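## Task

Push the A4 key and hold it at least most of the way down, then sound F#3, D#3, E3 and G#3 in exactly that order; after that A4 can be released. The keyboard spans C3 on the player's left to C5 on the player's right. A key counts as played once it travels most of its depth, with no signal confirming it. The run fails on a wrong key, any key sounding a second time, two keys sounding together, or any note after G#3. A result that holds only while the robot keeps pressing does not count as finished.

## Robot and tools

Robot: two arms, left_arm and right_arm, facing each other across a table. left_arm's base is on the +y side. Each carries an identical five-finger right hand, so hand axes and numbers mean the same on both; they are not mirrored. Never let the arms strike or press on each other (any part, including brackets and fingers), and do not knock anything off the table.

Scene frame: origin on the table top midway between the arm bases, z = 0 at the table, +z up. State lines give each hand point's position in metres and orientation as quaternion wxyz, plus velocities (m/s, rad/s). Printed positions may be slightly off at long reach.

Hand point: a spot 0.05 m in front of the palm, where index pad and thumb tip meet in a pinch. Its own axes: +z along the straightened fingers (which extend 0.06-0.07 m past it), +y out of the palm, +x across the palm toward the little finger. A wrist bracket on the little-finger side projects 0.03 m beyond the point along +y and 0.11 m across the palm; it can collide.

The 28-number row (all values in [-1, 1]): first left_arm dx, dy, dz, rx, ry, rz, then left_gripper little, ring, middle, index, thumb_bend, thumb_turn, force_limit, speed; then the same 14 for right_arm/right_gripper. Always send all 28.
- dx..rz are an offset, not a pose: a target relative to that hand point's pose in the most recent result that showed it (before any such result in the scene, and in the second and later calls of a single reply, relative to where it is when the action begins), expressed in the hand point's own axes. 1.0 = 0.6 m of translation or 180 degrees; rx, ry, rz form one rotation vector. All zeros means return to that reference pose, not stay put.
- Finger values are absolute targets: +1 straight/open, -1 fully curled. thumb_bend +1 straight, -1 bent; thumb_turn +1 beside the palm, -1 across in front of it. Pinch is roughly index -0.22, thumb_bend -0.75, thumb_turn -0.57. force_limit maps -1..+1 to about 0..10 N fingertip (15 N for thumb motors), only for closing. speed maps -1..+1 to near zero..full (full travel 0.6 s). To keep a hand unchanged, resend its last eight numbers; if none sent yet, use hand_measured plus hand_force_limit and hand_speed.

Tools:
- execute_actions {"actions": [...], "pictures": bool}. Empty list: just report state (with pictures). One action: {"rows": [[28 numbers], ...], "steps": n}, n from 7 to 15 steps at 1/30 s; every row is measured from the same reference pose, and the last row repeats to fill the steps. One wait: {"steps": n} up to 300, counted from the previous result, including your reply time. The last 7 steps of an action run after the result is returned (while you think).
- move {"target": [28 numbers], "speed": m/s 0.002-0.5 (default 0.25; rotation up to twice that in rad/s), "stop_force": N 9-40, optional}. Drives each hand point in a straight line toward its offset target; paths finish together, lasting 0.5-10 s. It does not avoid obstacles or the other arm. With stop_force, an arm whose wrist sensor feels that much extra push against its motion halts, backs to its position 2 steps earlier and holds; useful for slow, gentle key presses. Don't rely on it when the hand also rotates, and omit it when moving off something being pressed. Not allowed in the first 0.2 s.
- wait {"seconds": 0-10}: lets time pass, sends nothing new.
- zoom_image {"camera", "region": [x0, y0, x1, y1]} pixels, max 504x504; cameras cam_high, cam_low (896x504), cam_left_wrist, cam_right_wrist (504x504).
- show_instructions: shows reference pages.
- finished_scene {"scene": 1 or 2}: ends the scene irreversibly, grades it, gives the next task.

Motion details: each step the commanded pose is clipped to within 100 mm and 16 degrees of the measured one; motion lags about 0.17 s; position wins over orientation if both can't be met. After an action the arm only continues to its last clipped pose, so check results and command the remainder.

Result lines: move: gives how each arm ended — done, off_target, moving, held, contact (stop_force triggered), fault — and limits (paced = pose clipped; held = a check blocked steps, after which motion may jump fast), plus distance to target. HELD marks steps where your command was not sent; "pose unreachable" names an arm whose command the clearance check altered. hand_measured, hand_stopped_by (moving, target, force, stalled, fault), hand_load_n give six values per hand in motor order. Wrist force/torque are in the end effector's axes, noisy (offset up to ~4 N), saturating near 50 N; pressing a surface reads force pointing back into the arm. "Hand target" shows where the controller is driving the arm.

Avoid: arms are stiff, so commanding even slightly past a firm contact can trip a fault. A fault occurs at 150 N external force or joint load limits (136 N m for shoulder and elbow joints, 25.4 N m for wrist joints); the arm then halts 10 s and yields. Fast touches hit harder. Holding loads heats motors; warnings start at 70 °C and brakes engage at 85 °C. For the keys: press one at a time, never let two sound together, never re-strike a note, keep the held key down throughout the melody, and stop after the final note.

Each tool is called after "Call:" as a command line: name --argument value for each argument, lists and objects as JSON in quotes; but a table of rows of numbers goes row by row, as --pt "numbers of a row", without its own name.

Reference images:

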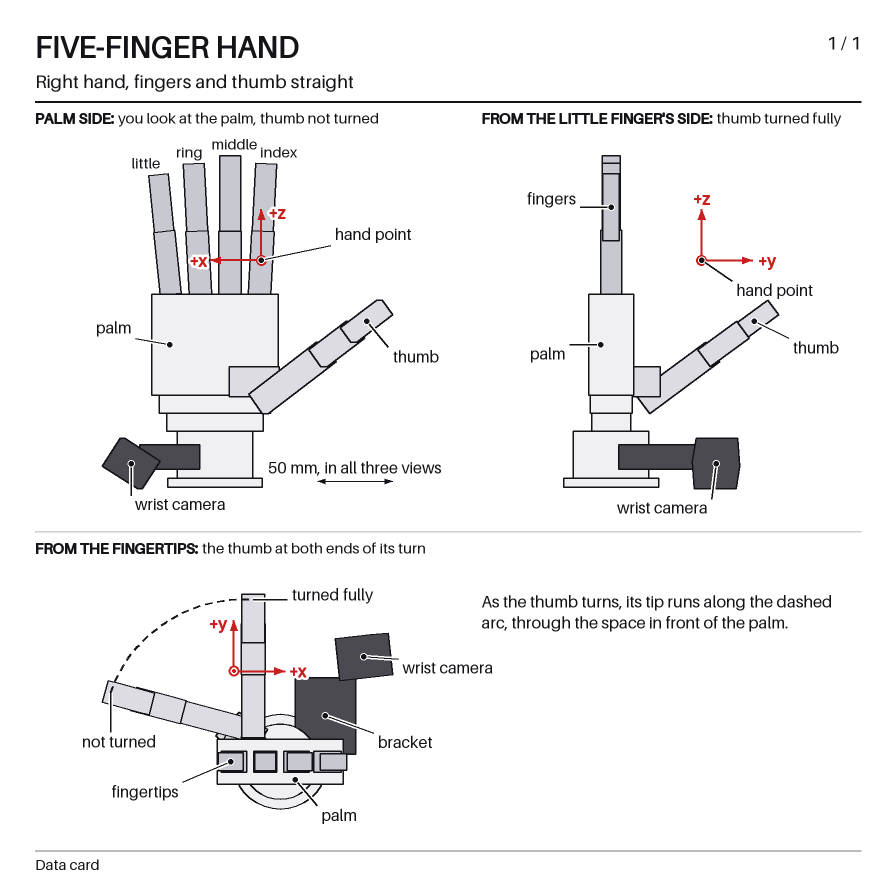

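## Session

Call:
execute_actions --actions '[]'

Scene clock: 0.00 s of 6000.00 s.
left_arm: end_effector_position=(+0.3281, +0.4583, +0.4781) hand_measured=(+1.000, +1.000, +1.000, +1.000, +1.000, +1.000) hand_load_n=(+0.0, +0.0, +0.0, +0.0, +0.0, +0.0) hand_stopped_by=(target, target, target, target, target, target) hand_force_limit=0.00 hand_speed=-0.80 end_effector_quat_wxyz=(-0.009, +0.377, +0.926, +0.006) end_effector_velocity=(-0.000, -0.000, +0.000) end_effector_angular_velocity=(+0.001, +0.000, -0.000) | right_arm: end_effector_position=(+0.0839, -0.2493, +0.4685) hand_measured=(+1.000, +1.000, +1.000, +1.000, +1.000, +1.000) hand_load_n=(+0.0, +0.0, +0.0, +0.0, +0.0, +0.0) hand_stopped_by=(target, target, target, target, target, target) hand_force_limit=0.00 hand_speed=-0.80 end_effector_quat_wxyz=(-0.015, -0.370, +0.929, +0.001) end_effector_velocity=(-0.000, -0.000, -0.000) end_effector_angular_velocity=(-0.001, +0.001, +0.001)
Joint positions: left_arm=[ 0.56  -1.708  1.335  1.966  1.573 -1.856] | right_arm=[-1.167 -1.718  1.373  1.946  1.567 -1.872]
Joint velocities: left_arm=[-0.001  0.001 -0.001  0.001  0.    -0.   ] | right_arm=[ 0.     0.     0.     0.001  0.001 -0.   ]
Joint torques (N m, as the arm reports them, + toward a larger angle): no reading
Wrist force (N, on the end effector, along its own x y z axes, offset not removed): no reading
Wrist torque (N m, same axes, about the end effector's origin, offset not removed): no reading
Hand target (left_arm): +0.328, +0.458, +0.478; -0.009, +0.377, +0.926, +0.006
Hand target (right_arm): +0.084, -0.249, +0.468; -0.015, -0.370, +0.929, +0.001

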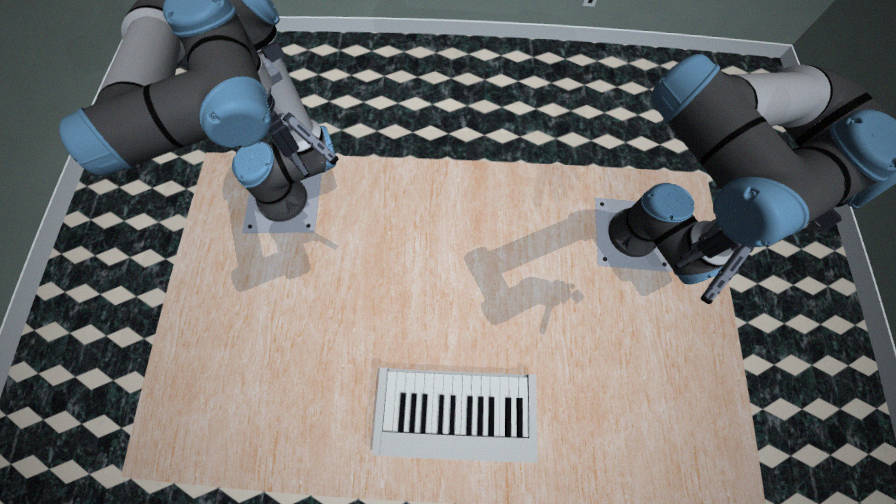

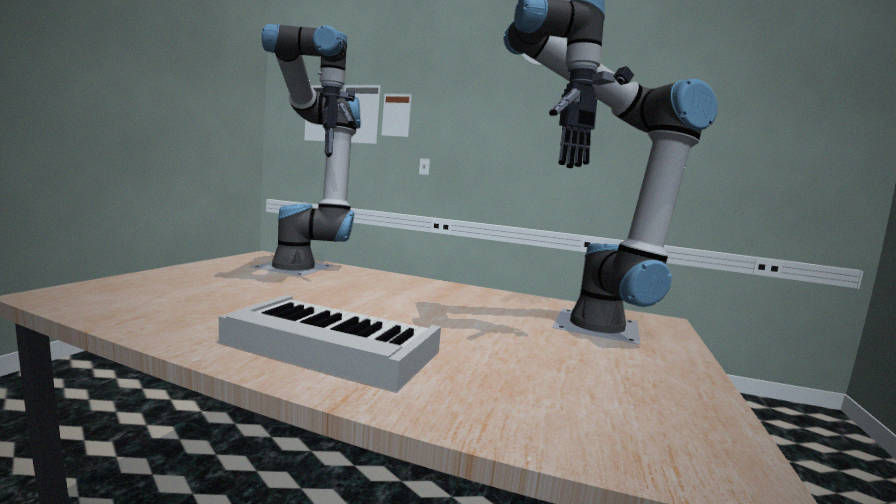

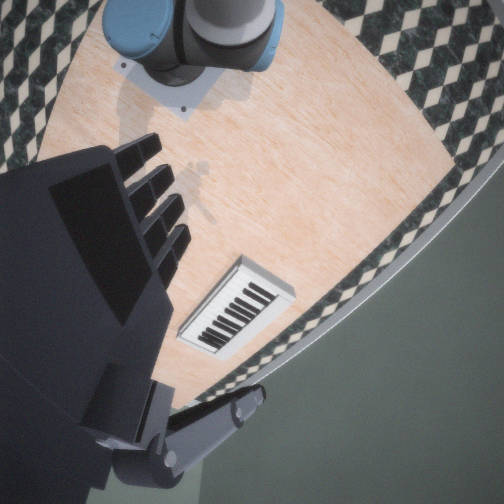

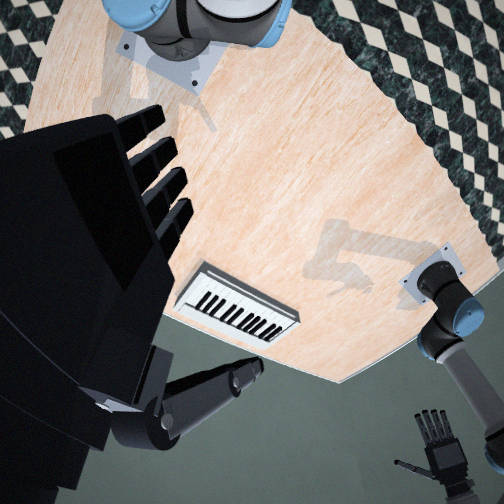

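Call:
zoom_image --camera "cam_high" --region '[340, 340, 580, 480]'

Region (340, 340, 580, 480) of cam_high's 896x504 image, scaled by 2.100, with more detail than that image has; it fills the top 294 rows of this view, and the rest is white.

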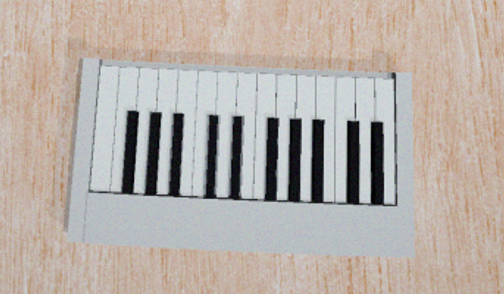

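Call:
move --target '[-0.693,-0.157,0.438,0,0,0.254,-1,-1,-1,1,-1,1,0,0.5,-0.507,-0.206,0.4225,0,0,-0.259,-1,-1,-1,1,-1,1,0,0.5]' --speed 0.3

Scene clock: 4.53 s of 6000.00 s.
left_arm: end_effector_position=(+0.5572, +0.1057, +0.2062) hand_measured=(-1.000, -1.000, -1.000, +1.000, -1.000, +1.000) hand_load_n=(+0.0, +0.0, +0.0, +0.0, +0.0, +0.0) hand_stopped_by=(target, target, target, target, target, target) hand_force_limit=0.00 hand_speed=0.50 end_effector_quat_wxyz=(-0.010, +0.707, +0.707, +0.002) end_effector_velocity=(+0.001, -0.001, -0.000) end_effector_angular_velocity=(+0.002, +0.003, -0.002) | right_arm: end_effector_position=(+0.3819, -0.1320, +0.2054) hand_measured=(-1.000, -1.000, -1.000, +1.000, -1.000, +1.000) hand_load_n=(+0.0, +0.0, +0.0, +0.0, +0.0, +0.0) hand_stopped_by=(target, target, target, target, target, target) hand_force_limit=0.00 hand_speed=0.50 end_effector_quat_wxyz=(-0.013, -0.707, +0.707, +0.007) end_effector_velocity=(+0.001, +0.001, -0.000) end_effector_angular_velocity=(-0.000, -0.000, +0.004)
Joint positions: left_arm=[ 0.654 -0.768  0.774  1.586  1.57  -0.963] | right_arm=[-1.192 -0.841  0.912  1.529  1.568 -2.71 ]
Joint velocities: left_arm=[ 0.001  0.009 -0.015  0.009  0.001  0.003] | right_arm=[ 0.002  0.005 -0.008  0.003  0.    -0.002]
Joint torques (N m, as the arm reports them, + toward a larger angle): left_arm=[ 10.33 -36.37 -29.26   4.29   2.65   2.69] | right_arm=[ 11.51 -36.78 -27.82   4.53   1.34  -3.17]
Wrist force (N, on the end effector, along its own x y z axes, offset not removed): left_arm=[-1.6 -1.2 -2.7] | right_arm=[-1.2 -0.8 -1.6]
Wrist torque (N m, same axes, about the end effector's origin, offset not removed): left_arm=[-0.10 0.28 -0.28] | right_arm=[-0.04 0.24 -0.30]
Hand target (left_arm): +0.557, +0.106, +0.206; -0.011, +0.707, +0.707, +0.002
Hand target (right_arm): +0.382, -0.132, +0.205; +0.013, +0.708, -0.706, -0.007
Off the commanded pose (left_arm): 0.001 m, 0 deg.
Off the commanded pose (right_arm): 0.001 m, 0 deg.
Kept back: nothing.
move: done

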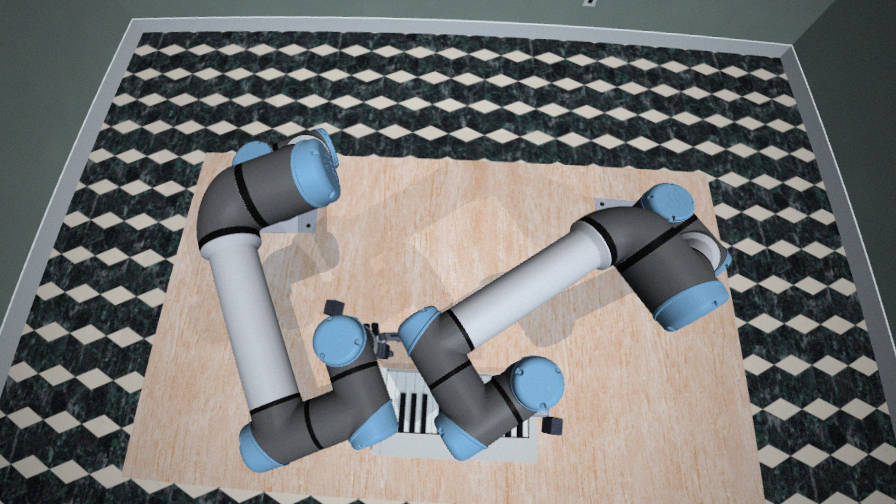

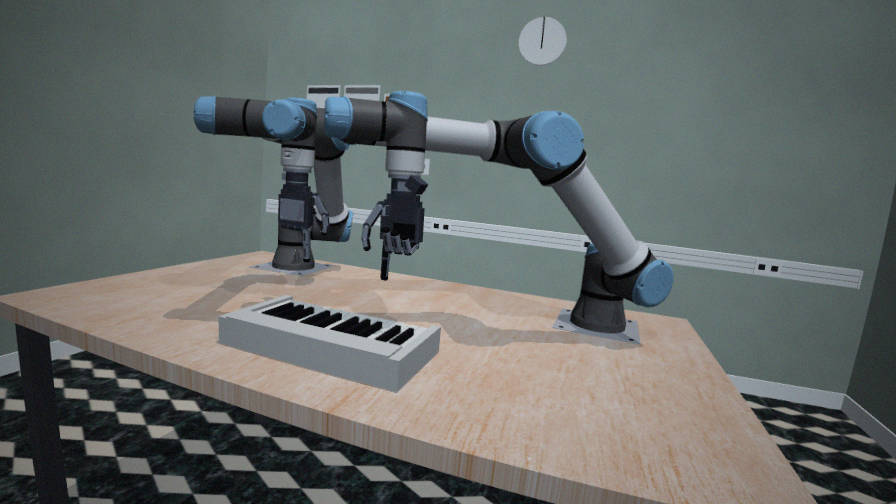

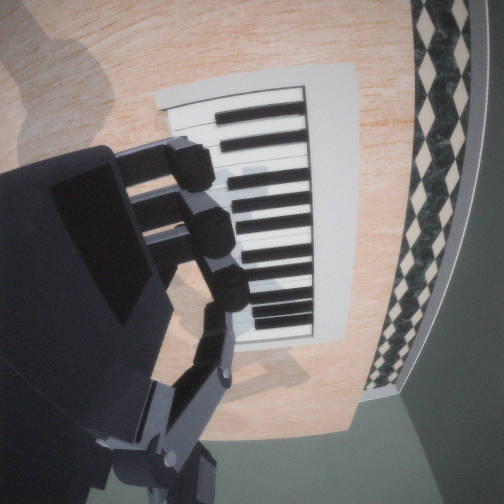

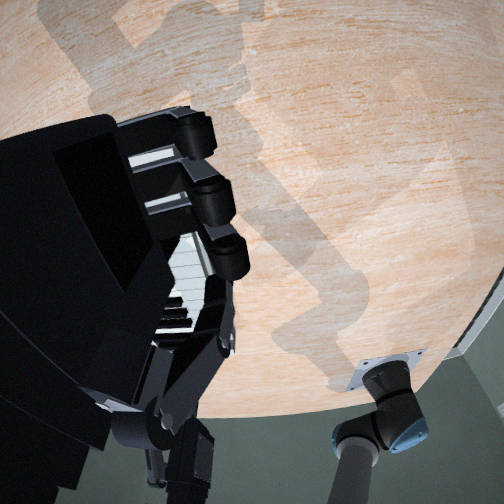

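Call:
move --target '[0.156,-0.060,0.05,-0.128,0,0.971,1,-1,-1,-1,1,-1,0,0.5,0.075,-0.187,-0.011,0,-0.414,0.888,1,-1,-1,-1,1,-1,0,0.5]' --speed 0.5

Scene clock: 11.87 s of 6000.00 s.
left_arm: end_effector_position=(+0.5210, +0.2000, +0.1785) hand_measured=(+1.000, -1.000, -1.000, -1.000, +1.000, -1.000) hand_load_n=(+0.0, +0.0, +0.0, +0.0, +0.0, +0.0) hand_stopped_by=(target, target, target, target, target, target) hand_force_limit=0.00 hand_speed=0.50 end_effector_quat_wxyz=(+0.090, +0.725, -0.678, +0.082) end_effector_velocity=(+0.000, +0.000, +0.001) end_effector_angular_velocity=(-0.002, -0.002, -0.010) | right_arm: end_effector_position=(+0.4941, -0.1769, +0.2093) hand_measured=(+1.000, -1.000, -1.000, -1.000, +1.000, -1.000) hand_load_n=(+0.0, +0.0, +0.0, +0.0, +0.0, +0.0) hand_stopped_by=(target, target, target, target, target, target) hand_force_limit=0.00 hand_speed=0.50 end_effector_quat_wxyz=(+0.292, +0.620, +0.669, +0.288) end_effector_velocity=(+0.001, -0.000, +0.000) end_effector_angular_velocity=(+0.002, +0.004, -0.014)
Joint positions: left_arm=[ 0.872 -0.75   0.771  1.384  1.751  2.313] | right_arm=[-1.002 -1.191  1.609  0.401  2.001  0.374]
Joint velocities: left_arm=[ 0.     0.001 -0.003  0.001  0.002  0.01 ] | right_arm=[ 0.003  0.008 -0.013  0.013  0.009  0.017]
Joint torques (N m, as the arm reports them, + toward a larger angle): left_arm=[-12.92 -36.85 -29.55   4.04   3.02   2.58] | right_arm=[ 11.87 -25.12 -26.09   2.76   1.88   2.75]
Wrist force (N, on the end effector, along its own x y z axes, offset not removed): left_arm=[-2.0 0.1 -1.6] | right_arm=[-2.0 -1.1 -0.2]
Wrist torque (N m, same axes, about the end effector's origin, offset not removed): left_arm=[0.19 0.34 -0.23] | right_arm=[-0.11 0.32 -0.38]
Hand target (left_arm): +0.521, +0.200, +0.178; +0.090, +0.725, -0.678, +0.082
Hand target (right_arm): +0.494, -0.177, +0.209; +0.292, +0.621, +0.669, +0.287
Off the commanded pose (left_arm): 0.000 m, 0 deg.
Off the commanded pose (right_arm): 0.000 m, 0 deg.
Kept back: nothing.
After step 90, 0.53 s passed at rest.
move: done

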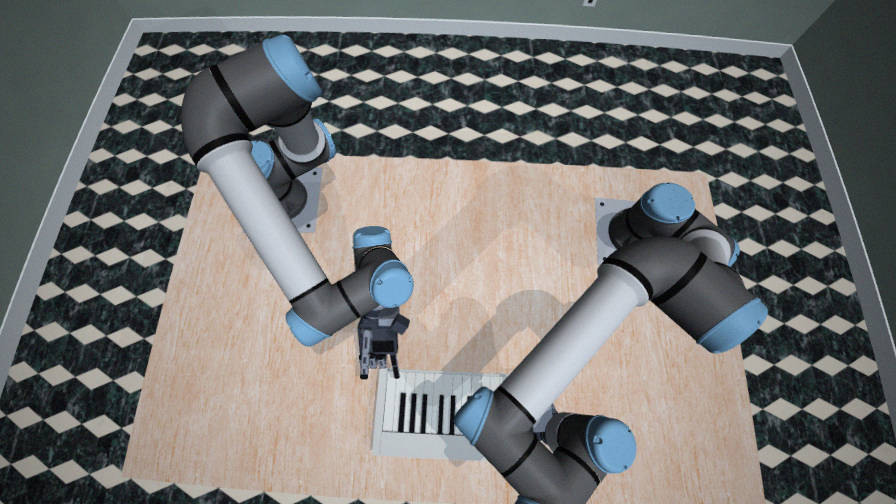

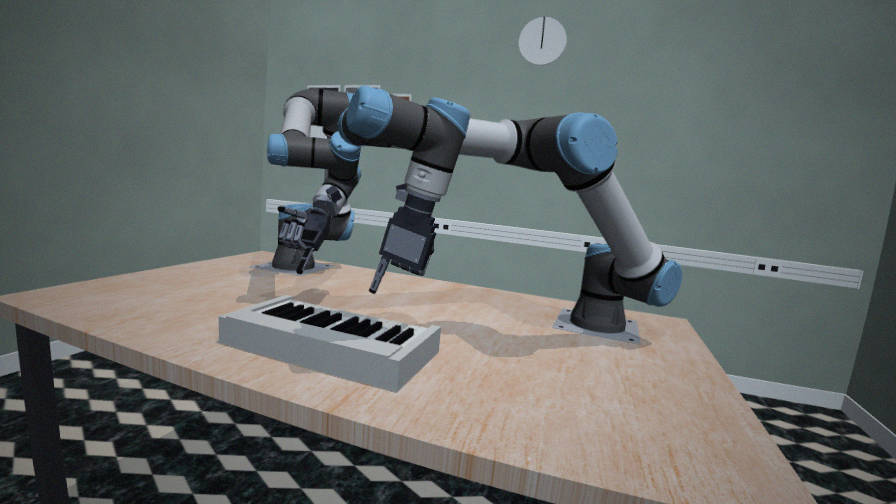

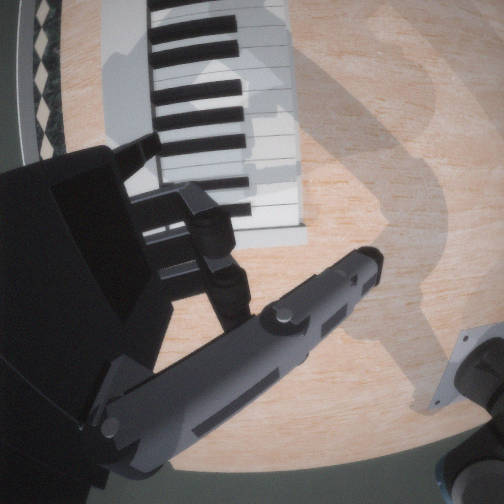

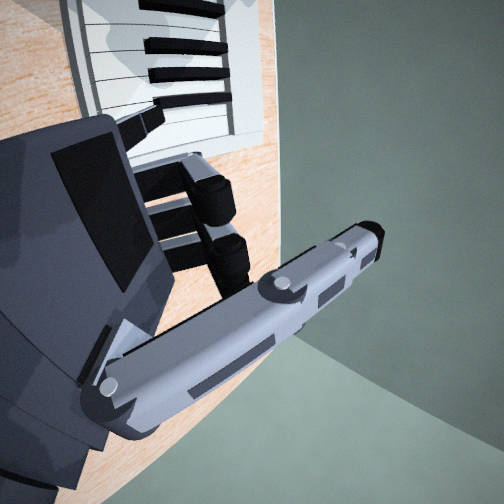

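Call:
zoom_image --camera "cam_high" --region '[340, 320, 500, 460]'

Call:
zoom_image --camera "cam_low" --region '[200, 200, 460, 400]'

Region (340, 320, 500, 460) of cam_high's 896x504 image, scaled by 3.150, with more detail than that image has; it fills the top 441 rows of this view, and the rest is white.

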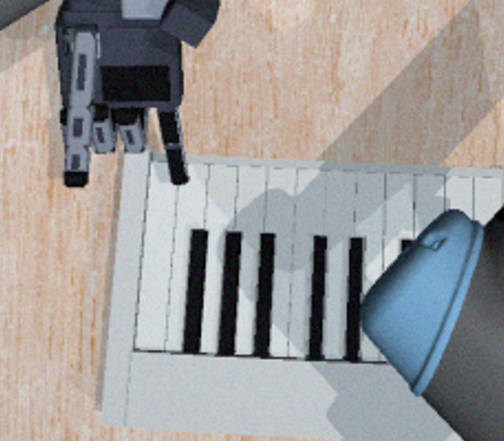

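Region (200, 200, 460, 400) of cam_low's 896x504 image, scaled by 1.938, with more detail than that image has; it fills the top 388 rows of this view, and the rest is white.

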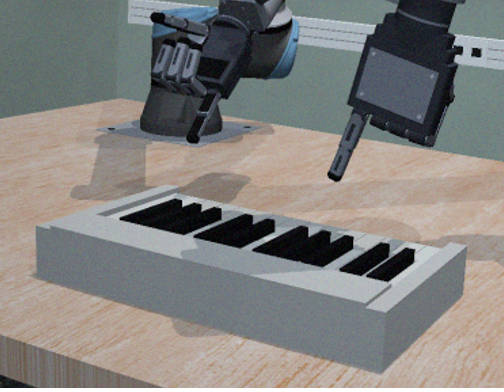

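Call:
move --target '[-0.017,0,0.064,0,0,0.02,1,-1,-1,-1,1,-1,0,0.5,0.043,-0.035,0.062,0,-0.0426,0.0357,1,-1,-1,-1,1,-1,0,0.5]' --speed 0.2

Scene clock: 14.13 s of 6000.00 s.
left_arm: end_effector_position=(+0.5202, +0.2006, +0.1389) hand_measured=(+1.000, -1.000, -1.000, -1.000, +1.000, -1.000) hand_load_n=(+0.0, +0.0, +0.0, +0.0, +0.0, +0.0) hand_stopped_by=(target, target, target, target, target, target) hand_force_limit=0.00 hand_speed=0.50 end_effector_quat_wxyz=(+0.087, +0.703, -0.700, +0.085) end_effector_velocity=(-0.000, -0.000, -0.001) end_effector_angular_velocity=(-0.001, -0.002, -0.004) | right_arm: end_effector_position=(+0.5062, -0.1519, +0.1682) hand_measured=(+1.000, -1.000, -1.000, -1.000, +1.000, -1.000) hand_load_n=(+0.0, +0.0, +0.0, +0.0, +0.0, +0.0) hand_stopped_by=(target, target, target, target, target, target) hand_force_limit=0.00 hand_speed=0.50 end_effector_quat_wxyz=(+0.319, +0.674, +0.613, +0.262) end_effector_velocity=(+0.001, +0.001, -0.002) end_effector_angular_velocity=(-0.002, +0.004, -0.015)
Joint positions: left_arm=[ 0.865 -0.743  0.857  1.29   1.75   2.369] | right_arm=[-0.919 -0.985  1.433  0.478  2.172  0.594]
Joint velocities: left_arm=[-0.001 -0.001  0.004 -0.005 -0.     0.003] | right_arm=[ 0.003  0.015 -0.018  0.017  0.01   0.018]
Joint torques (N m, as the arm reports them, + toward a larger angle): left_arm=[-12.09 -37.37  -8.77  -0.42  -1.95   2.65] | right_arm=[ 12.75 -32.78 -26.06   3.34   2.18   2.57]
Wrist force (N, on the end effector, along its own x y z axes, offset not removed): left_arm=[0.3 0.0 -2.4] | right_arm=[-1.9 -0.6 -1.3]
Wrist torque (N m, same axes, about the end effector's origin, offset not removed): left_arm=[0.26 -0.06 -0.14] | right_arm=[-0.04 0.37 -0.34]
Hand target (left_arm): +0.520, +0.201, +0.139; +0.087, +0.703, -0.700, +0.085
Hand target (right_arm): +0.506, -0.152, +0.168; +0.319, +0.674, +0.613, +0.261
Off the commanded pose (left_arm): 0.000 m, 0 deg.
Off the commanded pose (right_arm): 0.000 m, 0 deg.
Kept back: nothing.
move: done

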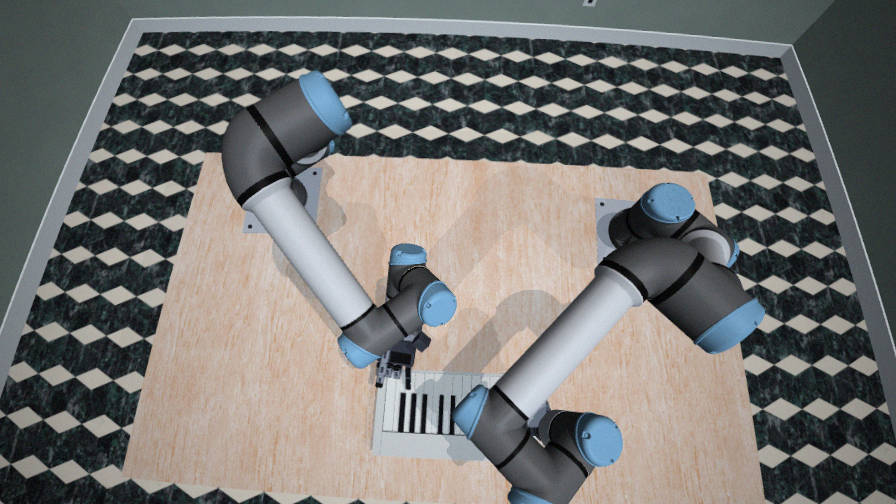

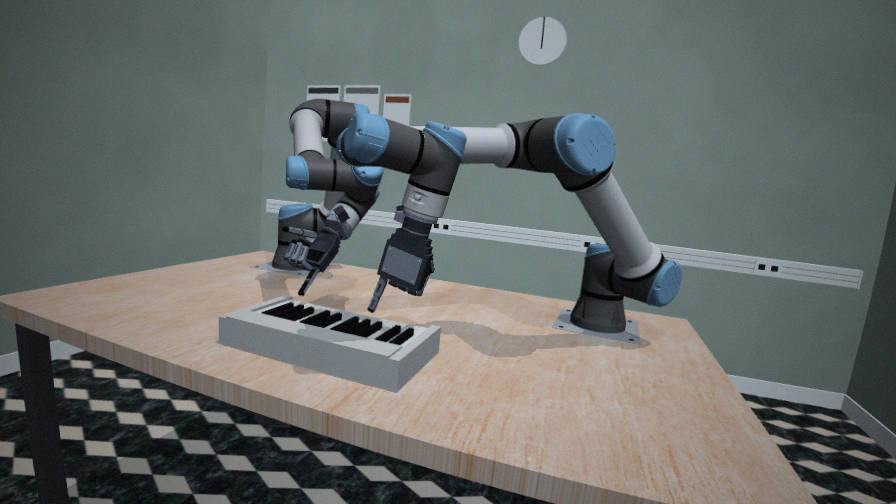

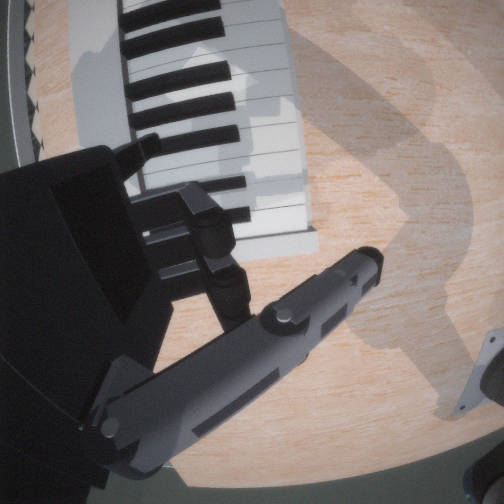

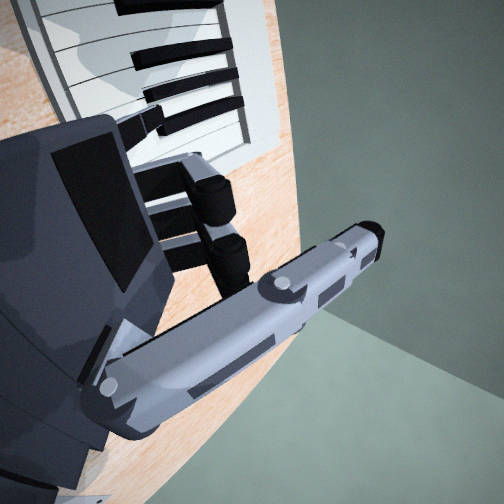

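Call:
zoom_image --camera "cam_high" --region '[360, 340, 480, 450]'

Region (360, 340, 480, 450) of cam_high's 896x504 image, scaled by 4.200, with more detail than that image has; it fills the top 462 rows of this view, and the rest is white.

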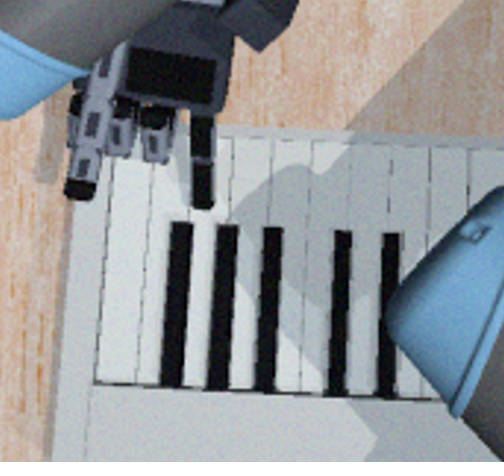

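Call:
move --target '[-0.008,0.05,0.0323,0,0,0,1,-1,-1,-1,1,-1,0,0.5,-0.0015,-0.0415,0.0034,0,0,0,1,-1,-1,-1,1,-1,0,0.5]' --speed 0.1

Call:
zoom_image --camera "cam_low" --region '[220, 240, 450, 380]'

Call:
zoom_image --camera "cam_high" --region '[360, 340, 480, 450]'

Scene clock: 15.93 s of 6000.00 s.
left_arm: end_effector_position=(+0.4904, +0.2004, +0.1192) hand_measured=(+1.000, -1.000, -1.000, -1.000, +1.000, -1.000) hand_load_n=(+0.0, +0.0, +0.0, +0.0, +0.0, +0.0) hand_stopped_by=(target, target, target, target, target, target) hand_force_limit=0.00 hand_speed=0.50 end_effector_quat_wxyz=(+0.087, +0.703, -0.700, +0.085) end_effector_velocity=(-0.002, -0.000, -0.002) end_effector_angular_velocity=(-0.001, -0.001, +0.001) | right_arm: end_effector_position=(+0.4914, -0.1519, +0.1484) hand_measured=(+1.000, -1.000, -1.000, -1.000, +1.000, -1.000) hand_load_n=(+0.0, +0.0, +0.0, +0.0, +0.0, +0.0) hand_stopped_by=(target, target, target, target, target, target) hand_force_limit=0.00 hand_speed=0.50 end_effector_quat_wxyz=(+0.319, +0.674, +0.613, +0.262) end_effector_velocity=(-0.001, +0.000, -0.001) end_effector_angular_velocity=(+0.002, -0.001, -0.000)
Joint positions: left_arm=[ 0.83  -0.809  1.024  1.183  1.744  2.334] | right_arm=[-0.9   -0.98   1.483  0.434  2.183  0.613]
Joint velocities: left_arm=[-0.003 -0.005  0.013 -0.01  -0.001 -0.003] | right_arm=[ 0.002  0.     0.004 -0.005  0.001  0.003]
Joint torques (N m, as the arm reports them, + toward a larger angle): left_arm=[-11.67 -56.62  -8.14  -0.46  -2.01  -2.6 ] | right_arm=[ 11.7  -32.32 -10.02  -0.69   1.86   2.46]
Wrist force (N, on the end effector, along its own x y z axes, offset not removed): left_arm=[-0.3 1.4 1.6] | right_arm=[-2.1 -0.6 -1.0]
Wrist torque (N m, same axes, about the end effector's origin, offset not removed): left_arm=[0.27 -0.08 -0.10] | right_arm=[0.02 0.33 -0.36]
Hand target (left_arm): +0.490, +0.200, +0.119; +0.087, +0.703, -0.700, +0.085
Hand target (right_arm): +0.491, -0.152, +0.148; +0.319, +0.674, +0.613, +0.262
Off the commanded pose (left_arm): 0.000 m, 0 deg.
Off the commanded pose (right_arm): 0.000 m, 0 deg.
Kept back: nothing.
move: done

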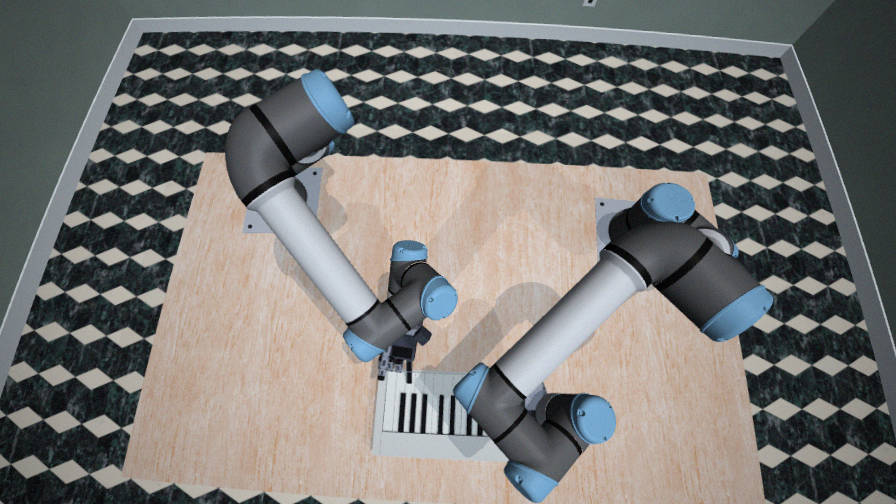

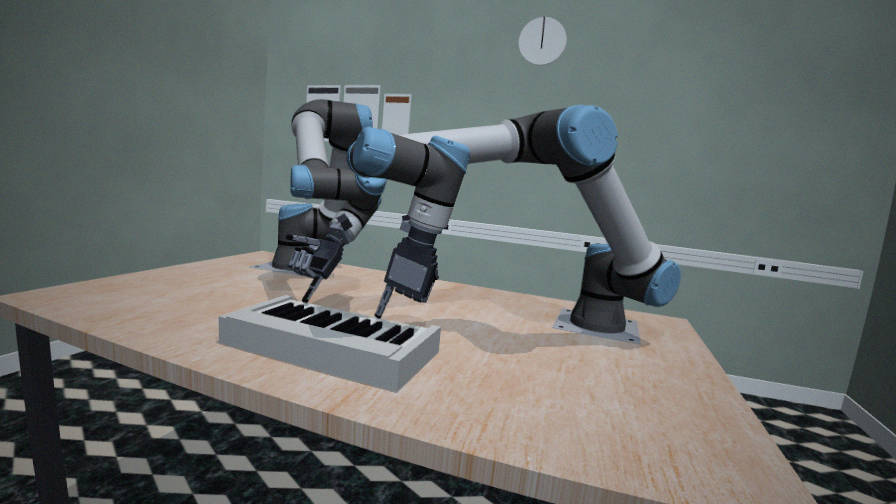

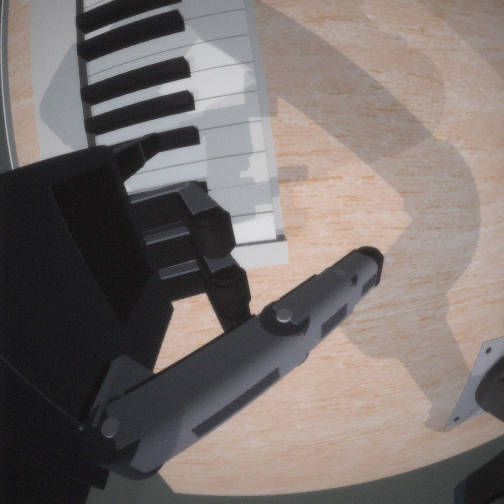

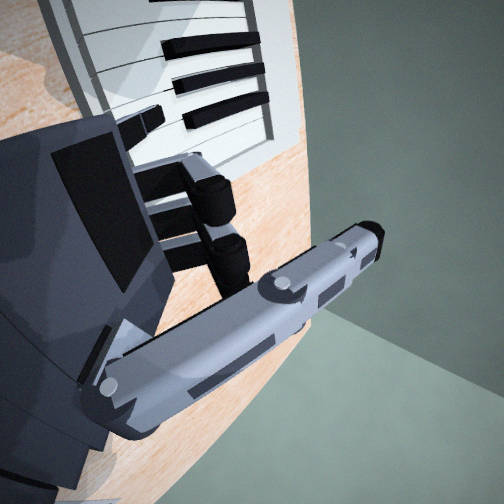

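Region (220, 240, 450, 380) of cam_low's 896x504 image, scaled by 2.191, with more detail than that image has; it fills the top 307 rows of this view, and the rest is white.

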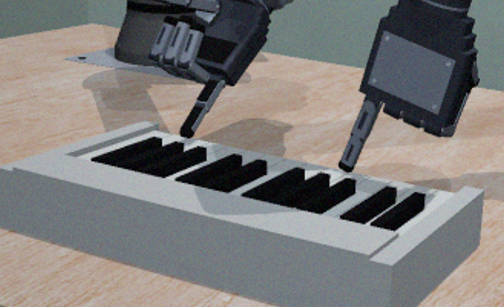

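Region (360, 340, 480, 450) of cam_high's 896x504 image, scaled by 4.200, with more detail than that image has; it fills the top 462 rows of this view, and the rest is white.

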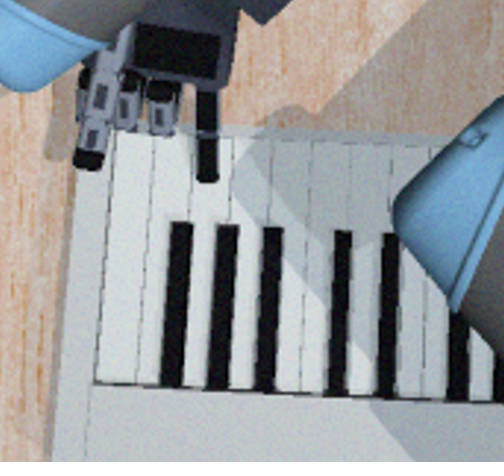

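Call:
move --target '[0,0,0,0,0,0,1,-1,-1,-1,1,-1,0,0.5,0.0035,-0.0376,0.033,0,0,0,1,-1,-1,-1,1,-1,0,0.5]' --speed 0.006 --stop_force 9

Call:
zoom_image --camera "cam_right_wrist" --region '[40, 20, 300, 200]'

Scene clock: 20.87 s of 6000.00 s.
left_arm: end_effector_position=(+0.4904, +0.2004, +0.1192) hand_measured=(+1.000, -1.000, -1.000, -1.000, +1.000, -1.000) hand_load_n=(+0.0, +0.0, +0.0, +0.0, +0.0, +0.0) hand_stopped_by=(target, target, target, target, target, target) hand_force_limit=0.00 hand_speed=0.50 end_effector_quat_wxyz=(+0.087, +0.703, -0.700, +0.085) end_effector_velocity=(+0.001, +0.000, +0.000) end_effector_angular_velocity=(+0.000, +0.000, +0.000) | right_arm: end_effector_position=(+0.4913, -0.1514, +0.1309) hand_measured=(+1.000, -1.000, -1.000, -1.000, +1.000, -1.000) hand_load_n=(-5.0, +0.0, +0.0, +0.0, +0.0, +0.0) hand_stopped_by=(target, target, target, target, target, target) hand_force_limit=0.00 hand_speed=0.50 end_effector_quat_wxyz=(+0.319, +0.674, +0.613, +0.262) end_effector_velocity=(+0.001, -0.001, +0.002) end_effector_angular_velocity=(+0.001, +0.000, -0.003)
Joint positions: left_arm=[ 0.83  -0.809  1.024  1.183  1.744  2.334] | right_arm=[-0.899 -0.958  1.498  0.398  2.184  0.614]
Joint velocities: left_arm=[ 0.001  0.001 -0.002  0.002  0.     0.001] | right_arm=[-0.002 -0.002 -0.003  0.005 -0.     0.001]
Joint torques (N m, as the arm reports them, + toward a larger angle): left_arm=[  9.86 -34.68 -29.2    4.     3.15   2.66] | right_arm=[  8.44 -38.94 -22.52   3.5    0.57   2.11]
Wrist force (N, on the end effector, along its own x y z axes, offset not removed): left_arm=[1.2 -0.3 -1.5] | right_arm=[-1.9 5.6 -11.3]
Wrist torque (N m, same axes, about the end effector's origin, offset not removed): left_arm=[0.04 -0.15 -0.16] | right_arm=[0.52 0.79 0.04]
Hand target (left_arm): +0.490, +0.200, +0.119; +0.087, +0.703, -0.700, +0.085
Hand target (right_arm): +0.491, -0.151, +0.131; +0.319, +0.674, +0.613, +0.262
Off the commanded pose (left_arm): 0.000 m, 0 deg.
Off the commanded pose (right_arm): 0.013 m, 0 deg.
Kept back: nothing.
move: contact (right_arm)

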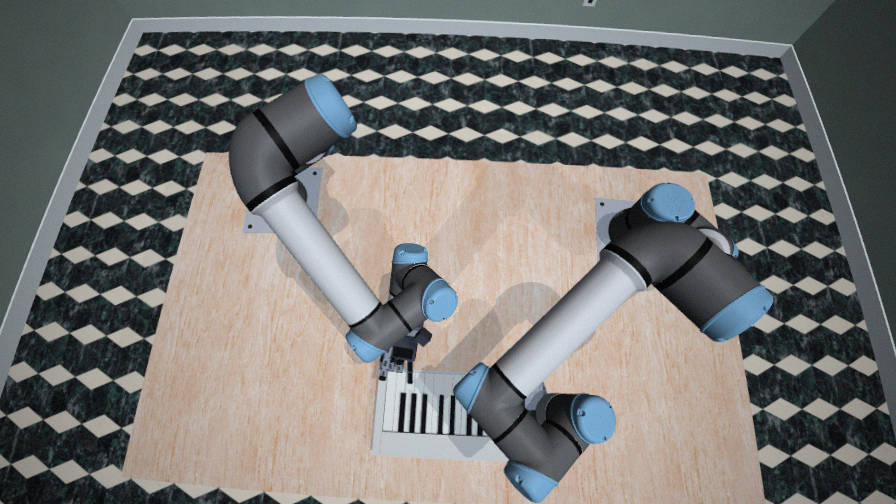

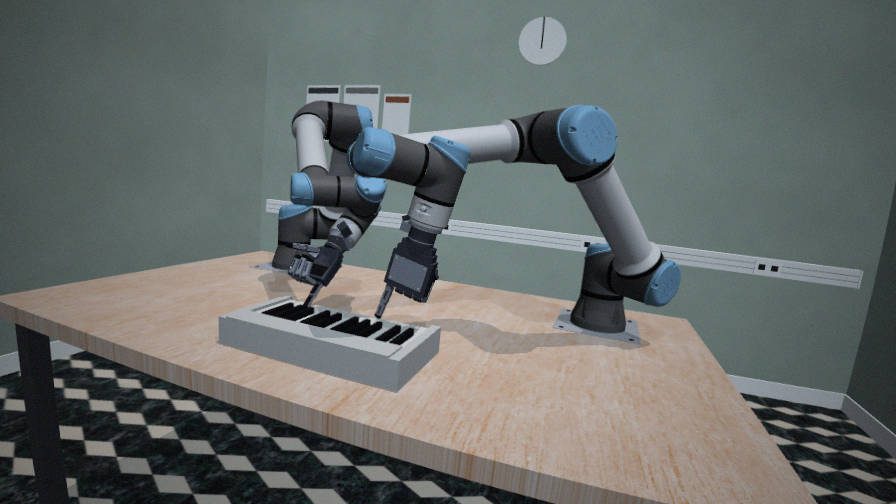

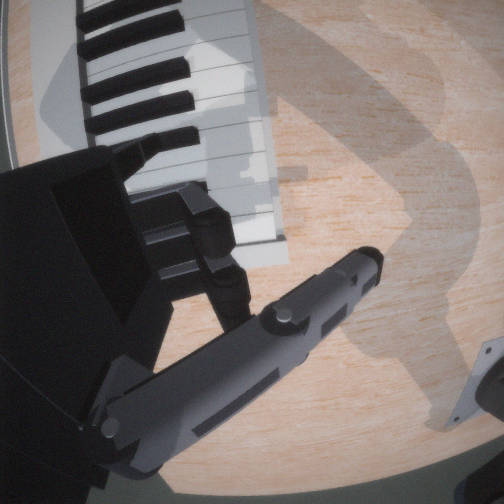

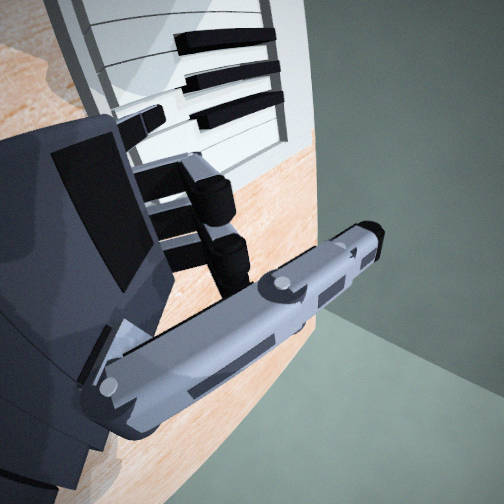

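Region (40, 20, 300, 200) of cam_right_wrist's 504x504 image, scaled by 1.938, with more detail than that image has; it fills the top 349 rows of this view, and the rest is white.

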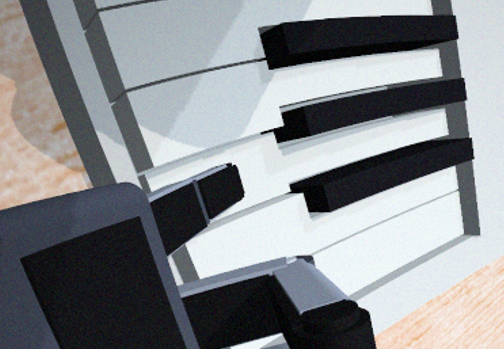

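Call:
move --target '[-0.0048,0,0.0194,0,0,0,1,-1,-1,-1,1,-1,0,0.5,0,0.0004,-0.0003,0,0,0,1,-1,-1,-1,1,-1,0,0.5]' --speed 0.03

Call:
zoom_image --camera "cam_left_wrist" --region '[60, 60, 300, 260]'

Call:
zoom_image --camera "cam_low" --region '[320, 280, 450, 370]'

Scene clock: 21.93 s of 6000.00 s.
left_arm: end_effector_position=(+0.4904, +0.2004, +0.1075) hand_measured=(+1.000, -1.000, -1.000, -1.000, +1.000, -1.000) hand_load_n=(+0.0, +0.0, +0.0, +0.0, +0.0, +0.0) hand_stopped_by=(target, target, target, target, target, target) hand_force_limit=0.00 hand_speed=0.50 end_effector_quat_wxyz=(+0.087, +0.703, -0.700, +0.085) end_effector_velocity=(+0.001, -0.000, -0.002) end_effector_angular_velocity=(-0.002, -0.002, -0.000) | right_arm: end_effector_position=(+0.4913, -0.1514, +0.1312) hand_measured=(+1.000, -1.000, -1.000, -1.000, +1.000, -1.000) hand_load_n=(-4.0, +0.0, +0.0, +0.0, +0.0, +0.0) hand_stopped_by=(target, target, target, target, target, target) hand_force_limit=0.00 hand_speed=0.50 end_effector_quat_wxyz=(+0.319, +0.674, +0.613, +0.262) end_effector_velocity=(-0.001, +0.000, -0.000) end_effector_angular_velocity=(+0.001, +0.001, -0.000)
Joint positions: left_arm=[ 0.83  -0.802  1.042  1.157  1.744  2.334] | right_arm=[-0.899 -0.958  1.498  0.398  2.184  0.614]
Joint velocities: left_arm=[ 0.     0.001  0.002 -0.006  0.     0.   ] | right_arm=[ 0.001  0.    -0.     0.001 -0.     0.002]
Joint torques (N m, as the arm reports them, + toward a larger angle): left_arm=[  0.4  -35.27  -7.87  -0.46   2.49   1.15] | right_arm=[  3.92 -36.74 -22.61   3.61  -0.69   0.3 ]
Wrist force (N, on the end effector, along its own x y z axes, offset not removed): left_arm=[0.1 0.2 0.1] | right_arm=[-2.6 3.6 -8.2]
Wrist torque (N m, same axes, about the end effector's origin, offset not removed): left_arm=[0.15 -0.08 -0.07] | right_arm=[0.30 0.66 -0.11]
Hand target (left_arm): +0.490, +0.200, +0.107; +0.087, +0.703, -0.700, +0.085
Hand target (right_arm): +0.491, -0.151, +0.131; +0.319, +0.674, +0.613, +0.262
Off the commanded pose (left_arm): 0.000 m, 0 deg.
Off the commanded pose (right_arm): 0.000 m, 0 deg.
Kept back: nothing.
move: done

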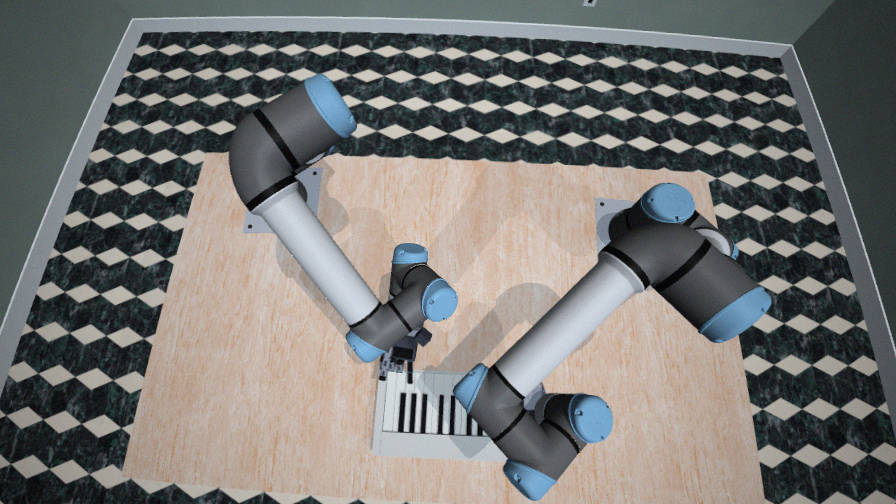

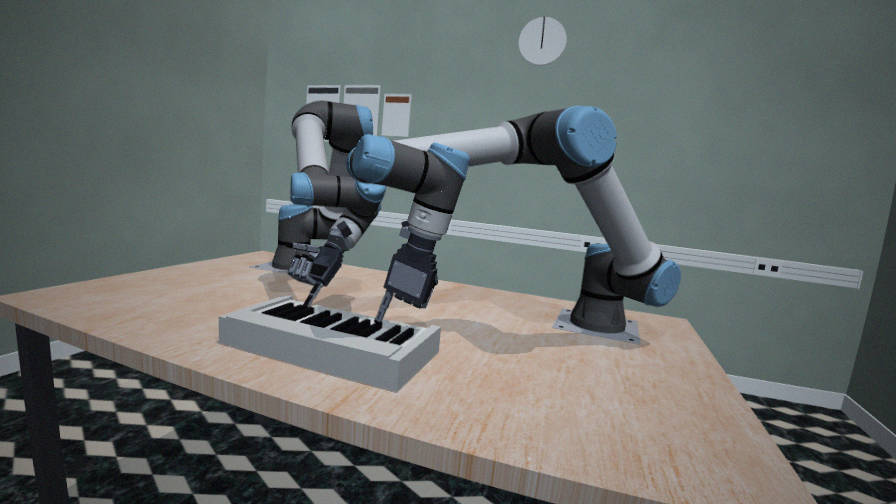

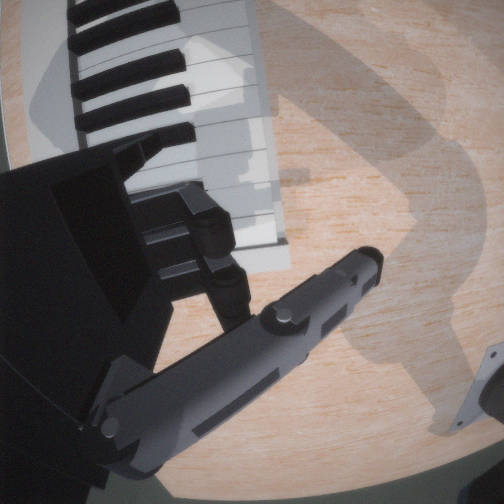

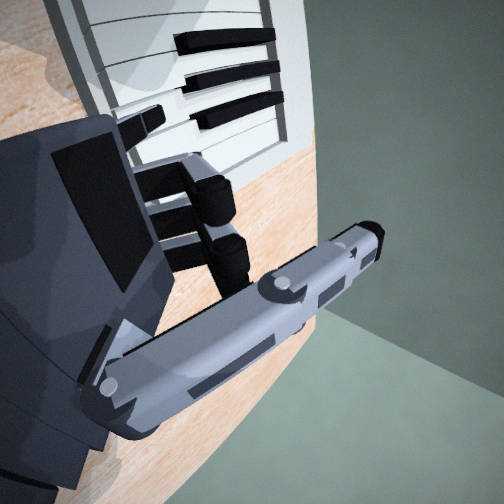

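Region (60, 60, 300, 260) of cam_left_wrist's 504x504 image, scaled by 2.100, with more detail than that image has.

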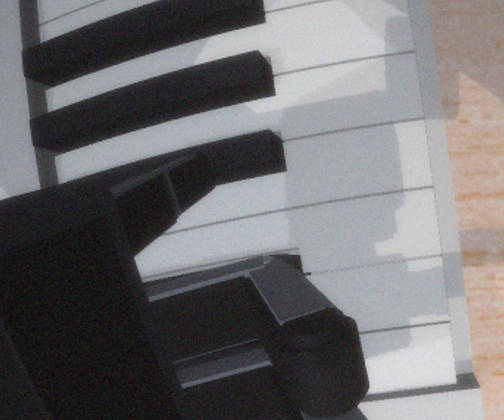

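Region (320, 280, 450, 370) of cam_low's 896x504 image, scaled by 3.877, with more detail than that image has; it fills the top 349 rows of this view, and the rest is white.

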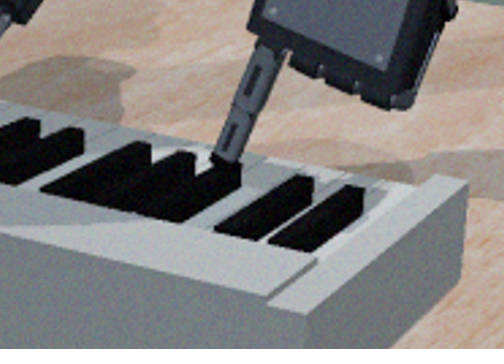

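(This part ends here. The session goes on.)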